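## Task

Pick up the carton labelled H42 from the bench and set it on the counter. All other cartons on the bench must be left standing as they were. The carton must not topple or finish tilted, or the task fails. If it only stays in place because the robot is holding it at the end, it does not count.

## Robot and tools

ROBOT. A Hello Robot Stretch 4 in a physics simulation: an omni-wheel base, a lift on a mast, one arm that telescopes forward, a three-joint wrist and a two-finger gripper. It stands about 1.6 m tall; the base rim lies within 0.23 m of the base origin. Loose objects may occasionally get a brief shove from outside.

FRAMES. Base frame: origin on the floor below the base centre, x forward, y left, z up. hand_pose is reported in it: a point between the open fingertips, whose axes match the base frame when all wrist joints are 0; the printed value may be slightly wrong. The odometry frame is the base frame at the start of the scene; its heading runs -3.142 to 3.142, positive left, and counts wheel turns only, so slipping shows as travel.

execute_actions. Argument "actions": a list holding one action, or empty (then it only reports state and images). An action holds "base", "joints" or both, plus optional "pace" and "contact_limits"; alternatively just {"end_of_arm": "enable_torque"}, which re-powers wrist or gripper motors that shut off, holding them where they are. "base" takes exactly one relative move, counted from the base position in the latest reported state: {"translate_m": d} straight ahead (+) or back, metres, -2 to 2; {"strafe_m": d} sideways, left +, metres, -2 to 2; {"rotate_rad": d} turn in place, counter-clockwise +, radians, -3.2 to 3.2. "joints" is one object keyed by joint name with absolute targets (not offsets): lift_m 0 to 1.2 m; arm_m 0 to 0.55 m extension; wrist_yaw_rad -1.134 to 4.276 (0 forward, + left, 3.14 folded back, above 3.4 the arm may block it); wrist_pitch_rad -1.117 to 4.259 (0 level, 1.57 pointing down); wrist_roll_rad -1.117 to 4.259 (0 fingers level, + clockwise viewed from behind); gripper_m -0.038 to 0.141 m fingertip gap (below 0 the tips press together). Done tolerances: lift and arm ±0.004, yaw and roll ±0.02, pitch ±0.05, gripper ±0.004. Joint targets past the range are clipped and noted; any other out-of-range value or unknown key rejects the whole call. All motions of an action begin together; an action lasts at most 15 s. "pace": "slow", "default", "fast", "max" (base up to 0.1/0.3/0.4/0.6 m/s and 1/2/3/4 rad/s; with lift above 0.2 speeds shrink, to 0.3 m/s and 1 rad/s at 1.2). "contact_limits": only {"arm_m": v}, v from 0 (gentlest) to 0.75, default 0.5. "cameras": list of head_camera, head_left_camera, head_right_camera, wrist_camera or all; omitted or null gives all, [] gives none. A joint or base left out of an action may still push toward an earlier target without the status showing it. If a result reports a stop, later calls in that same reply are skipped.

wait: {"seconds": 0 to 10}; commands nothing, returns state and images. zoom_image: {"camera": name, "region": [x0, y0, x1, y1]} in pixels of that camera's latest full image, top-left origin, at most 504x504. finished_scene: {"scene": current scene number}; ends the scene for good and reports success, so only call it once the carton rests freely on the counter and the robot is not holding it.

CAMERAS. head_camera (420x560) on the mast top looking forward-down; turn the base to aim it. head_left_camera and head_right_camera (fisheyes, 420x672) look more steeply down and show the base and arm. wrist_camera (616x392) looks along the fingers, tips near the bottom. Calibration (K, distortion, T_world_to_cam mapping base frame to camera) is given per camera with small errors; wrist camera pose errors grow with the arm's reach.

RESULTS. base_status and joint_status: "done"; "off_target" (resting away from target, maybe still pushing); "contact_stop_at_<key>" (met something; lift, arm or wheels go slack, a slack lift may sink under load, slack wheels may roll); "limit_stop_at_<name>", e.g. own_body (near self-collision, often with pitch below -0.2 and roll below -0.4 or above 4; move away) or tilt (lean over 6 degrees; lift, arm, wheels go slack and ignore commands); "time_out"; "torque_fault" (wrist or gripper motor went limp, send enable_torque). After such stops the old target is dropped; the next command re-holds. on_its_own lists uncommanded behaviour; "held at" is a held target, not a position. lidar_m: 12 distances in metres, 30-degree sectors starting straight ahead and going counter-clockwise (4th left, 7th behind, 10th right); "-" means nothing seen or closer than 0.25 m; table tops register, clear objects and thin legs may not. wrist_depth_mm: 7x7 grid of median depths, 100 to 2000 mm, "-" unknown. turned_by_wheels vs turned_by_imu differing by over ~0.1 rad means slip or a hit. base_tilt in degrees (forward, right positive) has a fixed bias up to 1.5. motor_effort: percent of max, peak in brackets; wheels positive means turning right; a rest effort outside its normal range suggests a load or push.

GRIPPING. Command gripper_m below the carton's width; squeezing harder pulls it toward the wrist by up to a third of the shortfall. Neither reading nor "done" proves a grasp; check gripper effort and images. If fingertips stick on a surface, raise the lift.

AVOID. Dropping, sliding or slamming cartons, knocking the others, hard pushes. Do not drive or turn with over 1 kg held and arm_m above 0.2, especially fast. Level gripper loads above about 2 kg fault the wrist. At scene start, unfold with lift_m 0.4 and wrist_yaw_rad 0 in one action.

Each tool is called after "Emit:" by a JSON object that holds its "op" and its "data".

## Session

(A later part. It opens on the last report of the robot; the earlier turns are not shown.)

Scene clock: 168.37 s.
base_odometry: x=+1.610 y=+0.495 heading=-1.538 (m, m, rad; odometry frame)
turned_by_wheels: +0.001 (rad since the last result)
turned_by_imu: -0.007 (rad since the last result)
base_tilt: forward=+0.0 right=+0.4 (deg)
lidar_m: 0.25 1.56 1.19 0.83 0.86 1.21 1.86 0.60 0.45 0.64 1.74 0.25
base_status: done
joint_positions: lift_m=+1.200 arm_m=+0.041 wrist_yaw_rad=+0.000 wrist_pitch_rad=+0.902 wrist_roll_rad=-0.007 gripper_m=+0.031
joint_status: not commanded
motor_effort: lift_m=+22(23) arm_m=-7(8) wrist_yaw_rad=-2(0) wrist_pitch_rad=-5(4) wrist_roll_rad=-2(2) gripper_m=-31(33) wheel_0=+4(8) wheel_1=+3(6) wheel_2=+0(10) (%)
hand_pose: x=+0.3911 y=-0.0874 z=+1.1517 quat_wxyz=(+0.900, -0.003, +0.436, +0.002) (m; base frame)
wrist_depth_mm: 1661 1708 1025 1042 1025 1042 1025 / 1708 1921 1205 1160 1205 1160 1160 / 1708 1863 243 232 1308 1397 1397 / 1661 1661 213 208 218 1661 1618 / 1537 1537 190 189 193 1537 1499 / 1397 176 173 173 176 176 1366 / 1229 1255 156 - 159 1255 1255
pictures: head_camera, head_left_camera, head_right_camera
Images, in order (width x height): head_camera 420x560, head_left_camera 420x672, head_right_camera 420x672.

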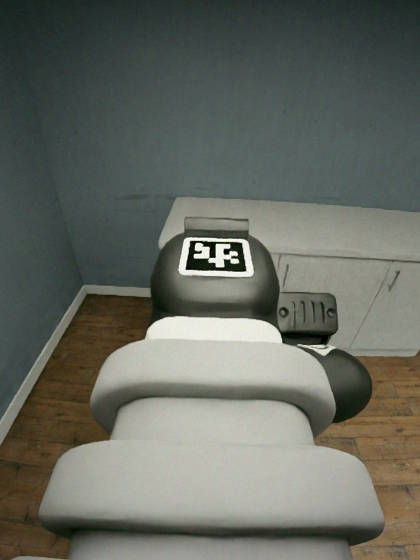

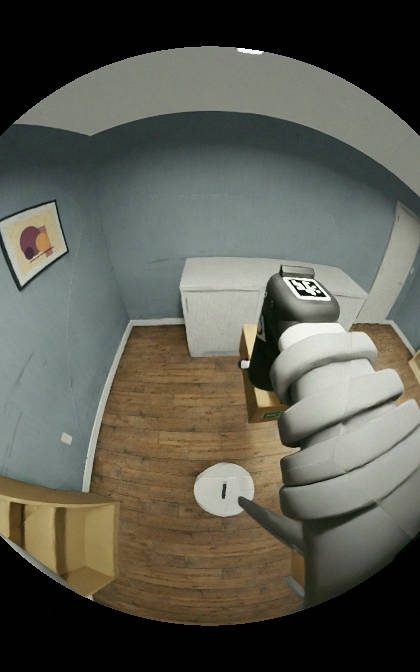

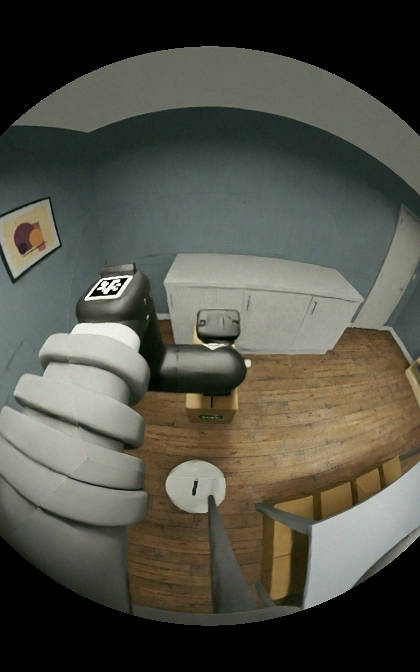

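Emit:
{"op": "execute_actions", "data": {"actions": [{"base":{"translate_m":0.35},"pace":"fast"}], "cameras": []}}

Emit:
{"op": "execute_actions", "data": {"actions": [{"base":{"strafe_m":-0.45},"pace":"fast"}], "cameras": []}}

Emit:
{"op": "execute_actions", "data": {"actions": [{"base":{"translate_m":0.5},"pace":"fast"}]}}

Scene clock: 177.30 s.
base_odometry: x=+1.621 y=+0.145 heading=-1.537 (m, m, rad; odometry frame)
turned_by_wheels: +0.000 (rad since the last result)
turned_by_imu: -0.003 (rad since the last result)
base_tilt: forward=-0.1 right=+0.4 (deg)
lidar_m: 0.27 0.93 1.18 1.13 0.98 1.19 2.23 0.65 0.73 3.22 1.27 0.25
base_status: done
joint_positions: lift_m=+1.200 arm_m=+0.041 wrist_yaw_rad=+0.000 wrist_pitch_rad=+0.902 wrist_roll_rad=-0.007 gripper_m=+0.031
joint_status: not commanded
motor_effort: lift_m=+22(22) arm_m=-7(7) wrist_yaw_rad=-3(3) wrist_pitch_rad=-4(4) wrist_roll_rad=-1(1) gripper_m=-32(31) wheel_0=+3(6) wheel_1=+2(7) wheel_2=+1(10) (%)
hand_pose: x=+0.3911 y=-0.0874 z=+1.1517 quat_wxyz=(+0.900, -0.003, +0.436, +0.002) (m; base frame)
wrist_depth_mm: 1336 1308 798 798 809 809 809 / 1499 1430 732 741 741 741 741 / 1661 1756 243 231 831 891 891 / 1618 1661 213 209 217 1078 1078 / 1499 1537 190 190 193 1430 1464 / 1366 177 173 173 176 175 1366 / 1229 1281 156 - 159 1255 1281
pictures: none
No camera images: the call's "cameras" was empty. Leave "cameras" out to get every camera's image.

Scene clock: 180.13 s.
base_odometry: x=+1.172 y=+0.130 heading=-1.537 (m, m, rad; odometry frame)
turned_by_wheels: +0.000 (rad since the last result)
turned_by_imu: +0.000 (rad since the last result)
base_tilt: forward=+0.0 right=+0.4 (deg)
lidar_m: 0.26 0.91 1.62 1.57 1.40 1.86 0.50 0.53 0.76 2.78 1.24 0.25
base_status: done
joint_positions: lift_m=+1.200 arm_m=+0.041 wrist_yaw_rad=+0.000 wrist_pitch_rad=+0.902 wrist_roll_rad=-0.007 gripper_m=+0.031
joint_status: not commanded
motor_effort: lift_m=+22(22) arm_m=-7(7) wrist_yaw_rad=-2(0) wrist_pitch_rad=-4(4) wrist_roll_rad=+0(0) gripper_m=-31(30) wheel_0=+2(9) wheel_1=-2(10) wheel_2=+0(3) (%)
hand_pose: x=+0.3911 y=-0.0874 z=+1.1517 quat_wxyz=(+0.900, -0.003, +0.436, +0.002) (m; base frame)
wrist_depth_mm: 809 798 798 788 809 809 809 / 741 732 741 723 741 741 732 / 878 878 243 232 820 878 878 / 1078 1098 213 208 218 1060 1078 / 1499 1430 189 189 193 1430 1430 / 1366 177 173 173 176 175 1366 / 1255 1255 156 - 159 1255 1281
pictures: none
No camera images: the call's "cameras" was empty. Leave "cameras" out to get every camera's image.

Scene clock: 183.27 s.
base_odometry: x=+1.189 y=-0.370 heading=-1.537 (m, m, rad; odometry frame)
turned_by_wheels: +0.000 (rad since the last result)
turned_by_imu: -0.003 (rad since the last result)
base_tilt: forward=+0.0 right=+0.5 (deg)
lidar_m: 0.25 0.40 0.55 1.56 1.65 1.86 0.98 1.05 1.46 2.81 0.53 0.25
base_status: done
joint_positions: lift_m=+1.200 arm_m=+0.041 wrist_yaw_rad=+0.000 wrist_pitch_rad=+0.902 wrist_roll_rad=-0.007 gripper_m=+0.031
joint_status: not commanded
motor_effort: lift_m=+22(22) arm_m=-7(7) wrist_yaw_rad=-1(2) wrist_pitch_rad=-4(4) wrist_roll_rad=-1(1) gripper_m=-34(32) wheel_0=+2(9) wheel_1=+2(5) wheel_2=-1(10) (%)
hand_pose: x=+0.3911 y=-0.0874 z=+1.1517 quat_wxyz=(+0.900, -0.003, +0.436, +0.002) (m; base frame)
wrist_depth_mm: 778 788 768 768 768 778 778 / 715 699 699 699 699 707 723 / 621 621 243 232 585 615 621 / 554 554 213 209 218 554 549 / 500 500 189 190 193 496 496 / 452 177 173 174 176 175 452 / 427 433 156 - 159 430 436
pictures: head_camera, head_left_camera, head_right_camera, wrist_camera
camera_calibration (this result's frames):
wrist_camera: T_world_to_cam=[[-0.0198023, -0.999586, 0.0208862, -0.109452], [-0.80341, 0.00347486, -0.595416, 1.04973], [0.595097, -0.0285708, -0.803146, 0.914512], [0, 0, 0, 1]] pos_world=[0.296972, -0.0869263, 1.3618]
Images, in order (width x height): head_camera 420x560, head_left_camera 420x672, head_right_camera 420x672, wrist_camera 616x392.

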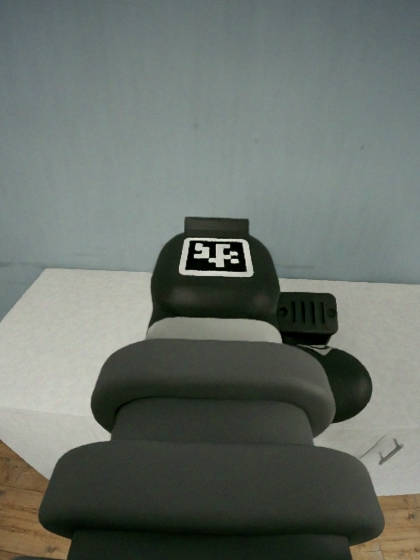

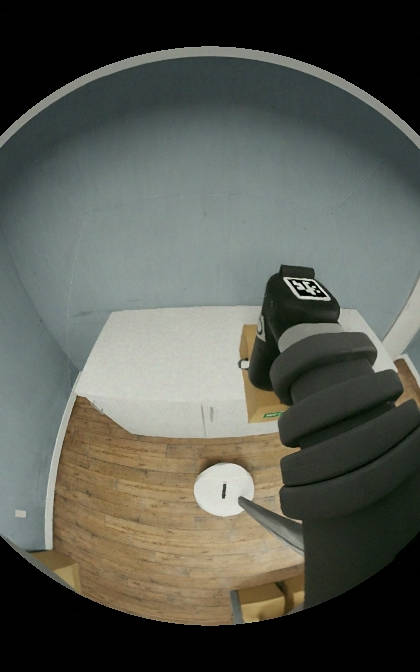

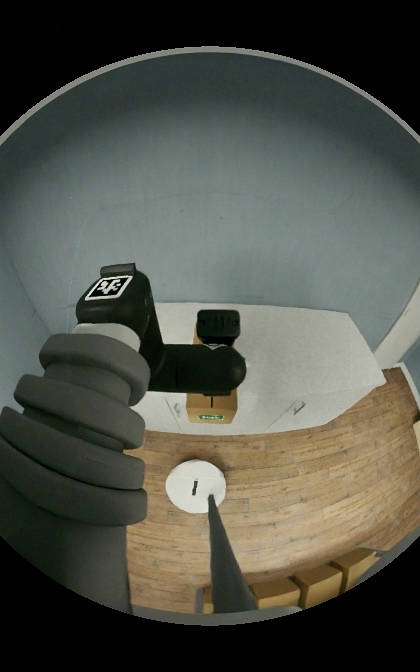

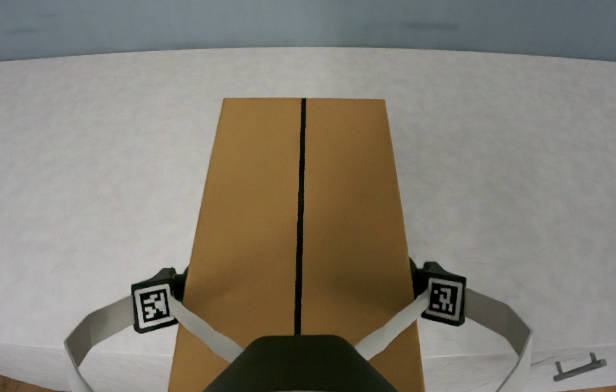

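Emit:
{"op": "execute_actions", "data": {"actions": [{"joints":{"arm_m":0.31}}], "cameras": []}}

Emit:
{"op": "execute_actions", "data": {"actions": [{"joints":{"lift_m":1.065},"pace":"slow"}], "cameras": ["head_right_camera","wrist_camera"]}}

Scene clock: 190.57 s.
base_odometry: x=+1.189 y=-0.370 heading=-1.537 (m, m, rad; odometry frame)
turned_by_wheels: +0.000 (rad since the last result)
turned_by_imu: -0.001 (rad since the last result)
base_tilt: forward=-0.1 right=+0.4 (deg)
lidar_m: 0.36 0.39 0.54 1.54 1.63 1.84 1.00 1.04 1.49 2.81 0.55 0.40
base_status: not commanded
joint_positions: lift_m=+1.200 arm_m=+0.309 wrist_yaw_rad=+0.000 wrist_pitch_rad=+0.902 wrist_roll_rad=-0.007 gripper_m=+0.031
joint_status: all done
motor_effort: lift_m=+22(22) arm_m=+7(5) wrist_yaw_rad=-1(1) wrist_pitch_rad=-4(4) wrist_roll_rad=-1(2) gripper_m=-32(34) wheel_0=+2(2) wheel_1=+2(2) wheel_2=-1(1) (%)
hand_pose: x=+0.6585 y=-0.0874 z=+1.1518 quat_wxyz=(+0.900, -0.003, +0.436, +0.002) (m; base frame)
wrist_depth_mm: 492 492 496 496 492 492 488 / 559 559 564 549 564 559 549 / 615 615 243 231 585 615 609 / 549 549 213 208 217 549 544 / 496 496 189 189 193 496 496 / 452 177 173 173 176 175 452 / 410 413 156 - 159 413 415
pictures: none
No camera images: the call's "cameras" was empty. Leave "cameras" out to get every camera's image.

Scene clock: 192.50 s.
base_odometry: x=+1.189 y=-0.370 heading=-1.537 (m, m, rad; odometry frame)
turned_by_wheels: +0.000 (rad since the last result)
turned_by_imu: +0.000 (rad since the last result)
base_tilt: forward=-0.1 right=+0.5 (deg)
lidar_m: 0.37 0.40 0.56 1.54 1.64 1.85 1.00 1.06 1.47 2.80 0.56 0.39
base_status: not commanded
joint_positions: lift_m=+1.065 arm_m=+0.309 wrist_yaw_rad=+0.000 wrist_pitch_rad=+0.902 wrist_roll_rad=-0.007 gripper_m=+0.031
joint_status: all done
motor_effort: lift_m=+17(19) arm_m=+7(7) wrist_yaw_rad=-1(1) wrist_pitch_rad=-3(4) wrist_roll_rad=-2(0) gripper_m=-31(30) wheel_0=+2(2) wheel_1=+2(2) wheel_2=-1(1) (%)
hand_pose: x=+0.6585 y=-0.0874 z=+1.0172 quat_wxyz=(+0.900, -0.003, +0.436, +0.002) (m; base frame)
wrist_depth_mm: 492 492 496 500 496 488 488 / 496 488 488 488 488 492 496 / 433 433 243 232 413 430 433 / 387 387 213 208 217 384 384 / 347 349 190 190 193 347 347 / 315 176 173 174 176 175 314 / 287 291 156 - 159 291 294
pictures: head_right_camera, wrist_camera
camera_calibration (this result's frames):
wrist_camera: T_world_to_cam=[[-0.0197163, -0.999587, 0.0208834, -0.101384], [-0.80331, 0.00340257, -0.595551, 1.18453], [0.595234, -0.0285179, -0.803046, 0.647106], [0, 0, 0, 1]] pos_world=[0.564365, -0.0869187, 1.22722]
Images, in order (width x height): head_right_camera 420x672, wrist_camera 616x392.

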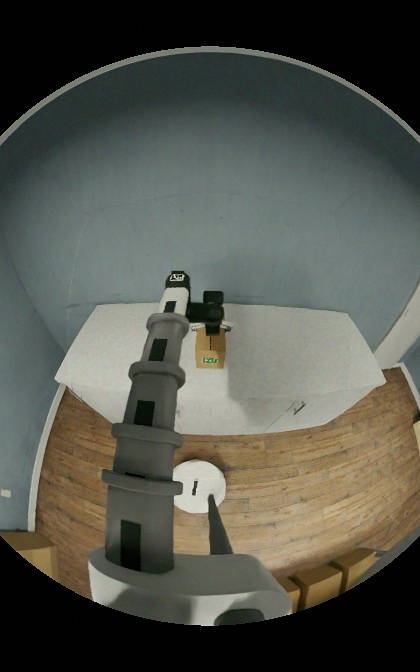

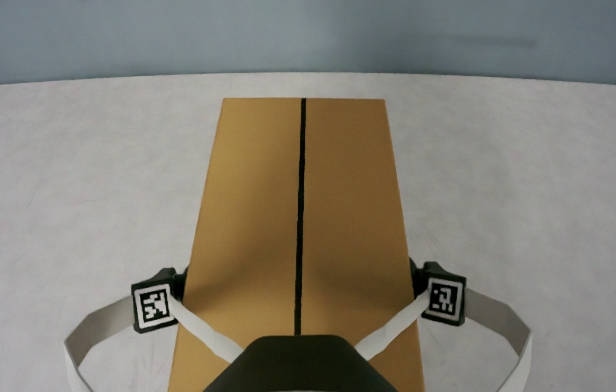

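Emit:
{"op": "execute_actions", "data": {"actions": [{"joints":{"lift_m":1.056},"pace":"slow"}], "cameras": []}}

Emit:
{"op": "execute_actions", "data": {"actions": [{"joints":{"gripper_m":0.14}}], "cameras": ["wrist_camera"]}}

Emit:
{"op": "execute_actions", "data": {"actions": [{"joints":{"lift_m":1.2}}], "cameras": ["wrist_camera","head_right_camera"]}}

Scene clock: 201.40 s.
base_odometry: x=+1.189 y=-0.370 heading=-1.537 (m, m, rad; odometry frame)
turned_by_wheels: +0.000 (rad since the last result)
turned_by_imu: -0.001 (rad since the last result)
base_tilt: forward=+0.0 right=+0.4 (deg)
lidar_m: 0.37 0.39 0.57 1.54 1.64 1.85 1.01 1.05 1.50 2.80 0.54 0.40
base_status: not commanded
joint_positions: lift_m=+1.056 arm_m=+0.309 wrist_yaw_rad=+0.000 wrist_pitch_rad=+0.902 wrist_roll_rad=-0.007 gripper_m=+0.031
joint_status: all done
motor_effort: lift_m=+17(15) arm_m=+7(7) wrist_yaw_rad=-2(2) wrist_pitch_rad=-4(3) wrist_roll_rad=-1(2) gripper_m=-32(31) wheel_0=+2(2) wheel_1=+2(2) wheel_2=-1(1) (%)
hand_pose: x=+0.6585 y=-0.0874 z=+1.0082 quat_wxyz=(+0.900, -0.003, +0.436, +0.002) (m; base frame)
wrist_depth_mm: 492 492 496 496 496 488 488 / 480 477 477 469 469 477 480 / 418 421 243 232 399 418 421 / 375 375 213 209 218 375 375 / 338 338 190 190 193 340 338 / 306 177 173 174 176 175 306 / 279 282 156 - 158 282 285
pictures: none
No camera images: the call's "cameras" was empty. Leave "cameras" out to get every camera's image.

Scene clock: 203.50 s.
base_odometry: x=+1.189 y=-0.370 heading=-1.537 (m, m, rad; odometry frame)
turned_by_wheels: +0.000 (rad since the last result)
turned_by_imu: -0.001 (rad since the last result)
base_tilt: forward=+0.0 right=+0.4 (deg)
lidar_m: 0.38 0.39 0.57 1.55 1.64 1.86 1.00 1.07 1.48 2.80 0.56 0.39
base_status: not commanded
joint_positions: lift_m=+1.056 arm_m=+0.309 wrist_yaw_rad=+0.000 wrist_pitch_rad=+0.901 wrist_roll_rad=-0.007 gripper_m=+0.140
joint_status: all done
motor_effort: lift_m=+17(17) arm_m=+7(8) wrist_yaw_rad=+0(3) wrist_pitch_rad=-1(4) wrist_roll_rad=+0(1) gripper_m=+1(32) wheel_0=+2(2) wheel_1=+2(2) wheel_2=-1(1) (%)
hand_pose: x=+0.6587 y=-0.0874 z=+1.0083 quat_wxyz=(+0.900, -0.003, +0.435, +0.002) (m; base frame)
wrist_depth_mm: 492 492 492 500 492 492 488 / 484 480 477 473 477 477 484 / 421 421 399 258 407 418 421 / 375 375 241 230 359 375 375 / 338 340 213 209 217 340 338 / 307 297 188 191 191 303 306 / 285 282 178 - 181 282 285
pictures: wrist_camera
camera_calibration (this result's frames):
wrist_camera: T_world_to_cam=[[-0.0197375, -0.999587, 0.020865, -0.101163], [-0.802761, 0.00340428, -0.596292, 1.17982], [0.595975, -0.0285189, -0.802497, 0.638839], [0, 0, 0, 1]] pos_world=[0.564383, -0.0869188, 1.21829]
Images, in order (width x height): wrist_camera 616x392.

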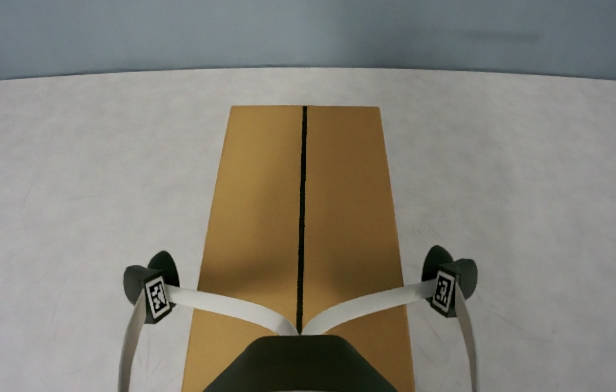

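Scene clock: 205.17 s.
base_odometry: x=+1.189 y=-0.370 heading=-1.537 (m, m, rad; odometry frame)
turned_by_wheels: +0.000 (rad since the last result)
turned_by_imu: +0.000 (rad since the last result)
base_tilt: forward=+0.0 right=+0.5 (deg)
lidar_m: 0.37 0.41 0.57 1.55 1.65 1.89 1.01 1.06 1.46 2.80 0.53 0.40
base_status: not commanded
joint_positions: lift_m=+1.200 arm_m=+0.309 wrist_yaw_rad=+0.000 wrist_pitch_rad=+0.901 wrist_roll_rad=-0.007 gripper_m=+0.140
joint_status: all done
motor_effort: lift_m=+23(24) arm_m=+7(7) wrist_yaw_rad=-2(1) wrist_pitch_rad=-2(2) wrist_roll_rad=-2(1) gripper_m=-1(1) wheel_0=+2(2) wheel_1=+2(2) wheel_2=-1(1) (%)
hand_pose: x=+0.6587 y=-0.0874 z=+1.1518 quat_wxyz=(+0.900, -0.003, +0.435, +0.002) (m; base frame)
wrist_depth_mm: 492 496 492 496 492 492 488 / 554 559 564 564 564 559 549 / 615 615 621 615 621 615 609 / 549 554 549 549 554 549 549 / 500 496 500 370 492 496 496 / 452 436 436 336 439 442 452 / 415 413 418 - 418 415 415
pictures: head_right_camera, wrist_camera
camera_calibration (this result's frames):
wrist_camera: T_world_to_cam=[[-0.0197344, -0.999587, 0.020868, -0.104163], [-0.802847, 0.00340411, -0.596175, 1.26527], [0.595858, -0.0285189, -0.802583, 0.754178], [0, 0, 0, 1]] pos_world=[0.564383, -0.0869188, 1.36179]
Images, in order (width x height): head_right_camera 420x672, wrist_camera 616x392.

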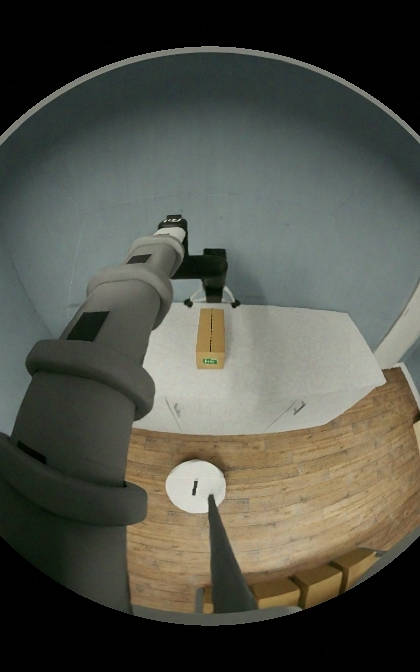

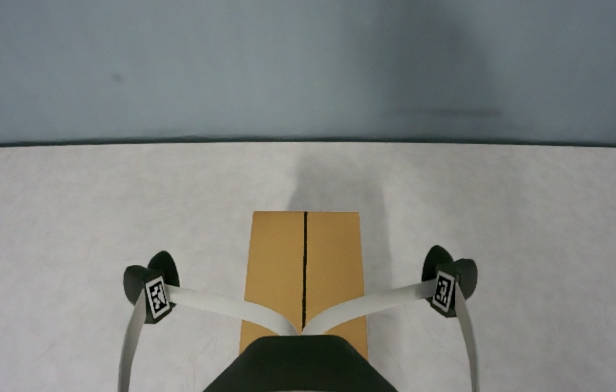

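Emit:
{"op": "finished_scene", "data": {"scene": 1}}

The scene is finished: the task was done.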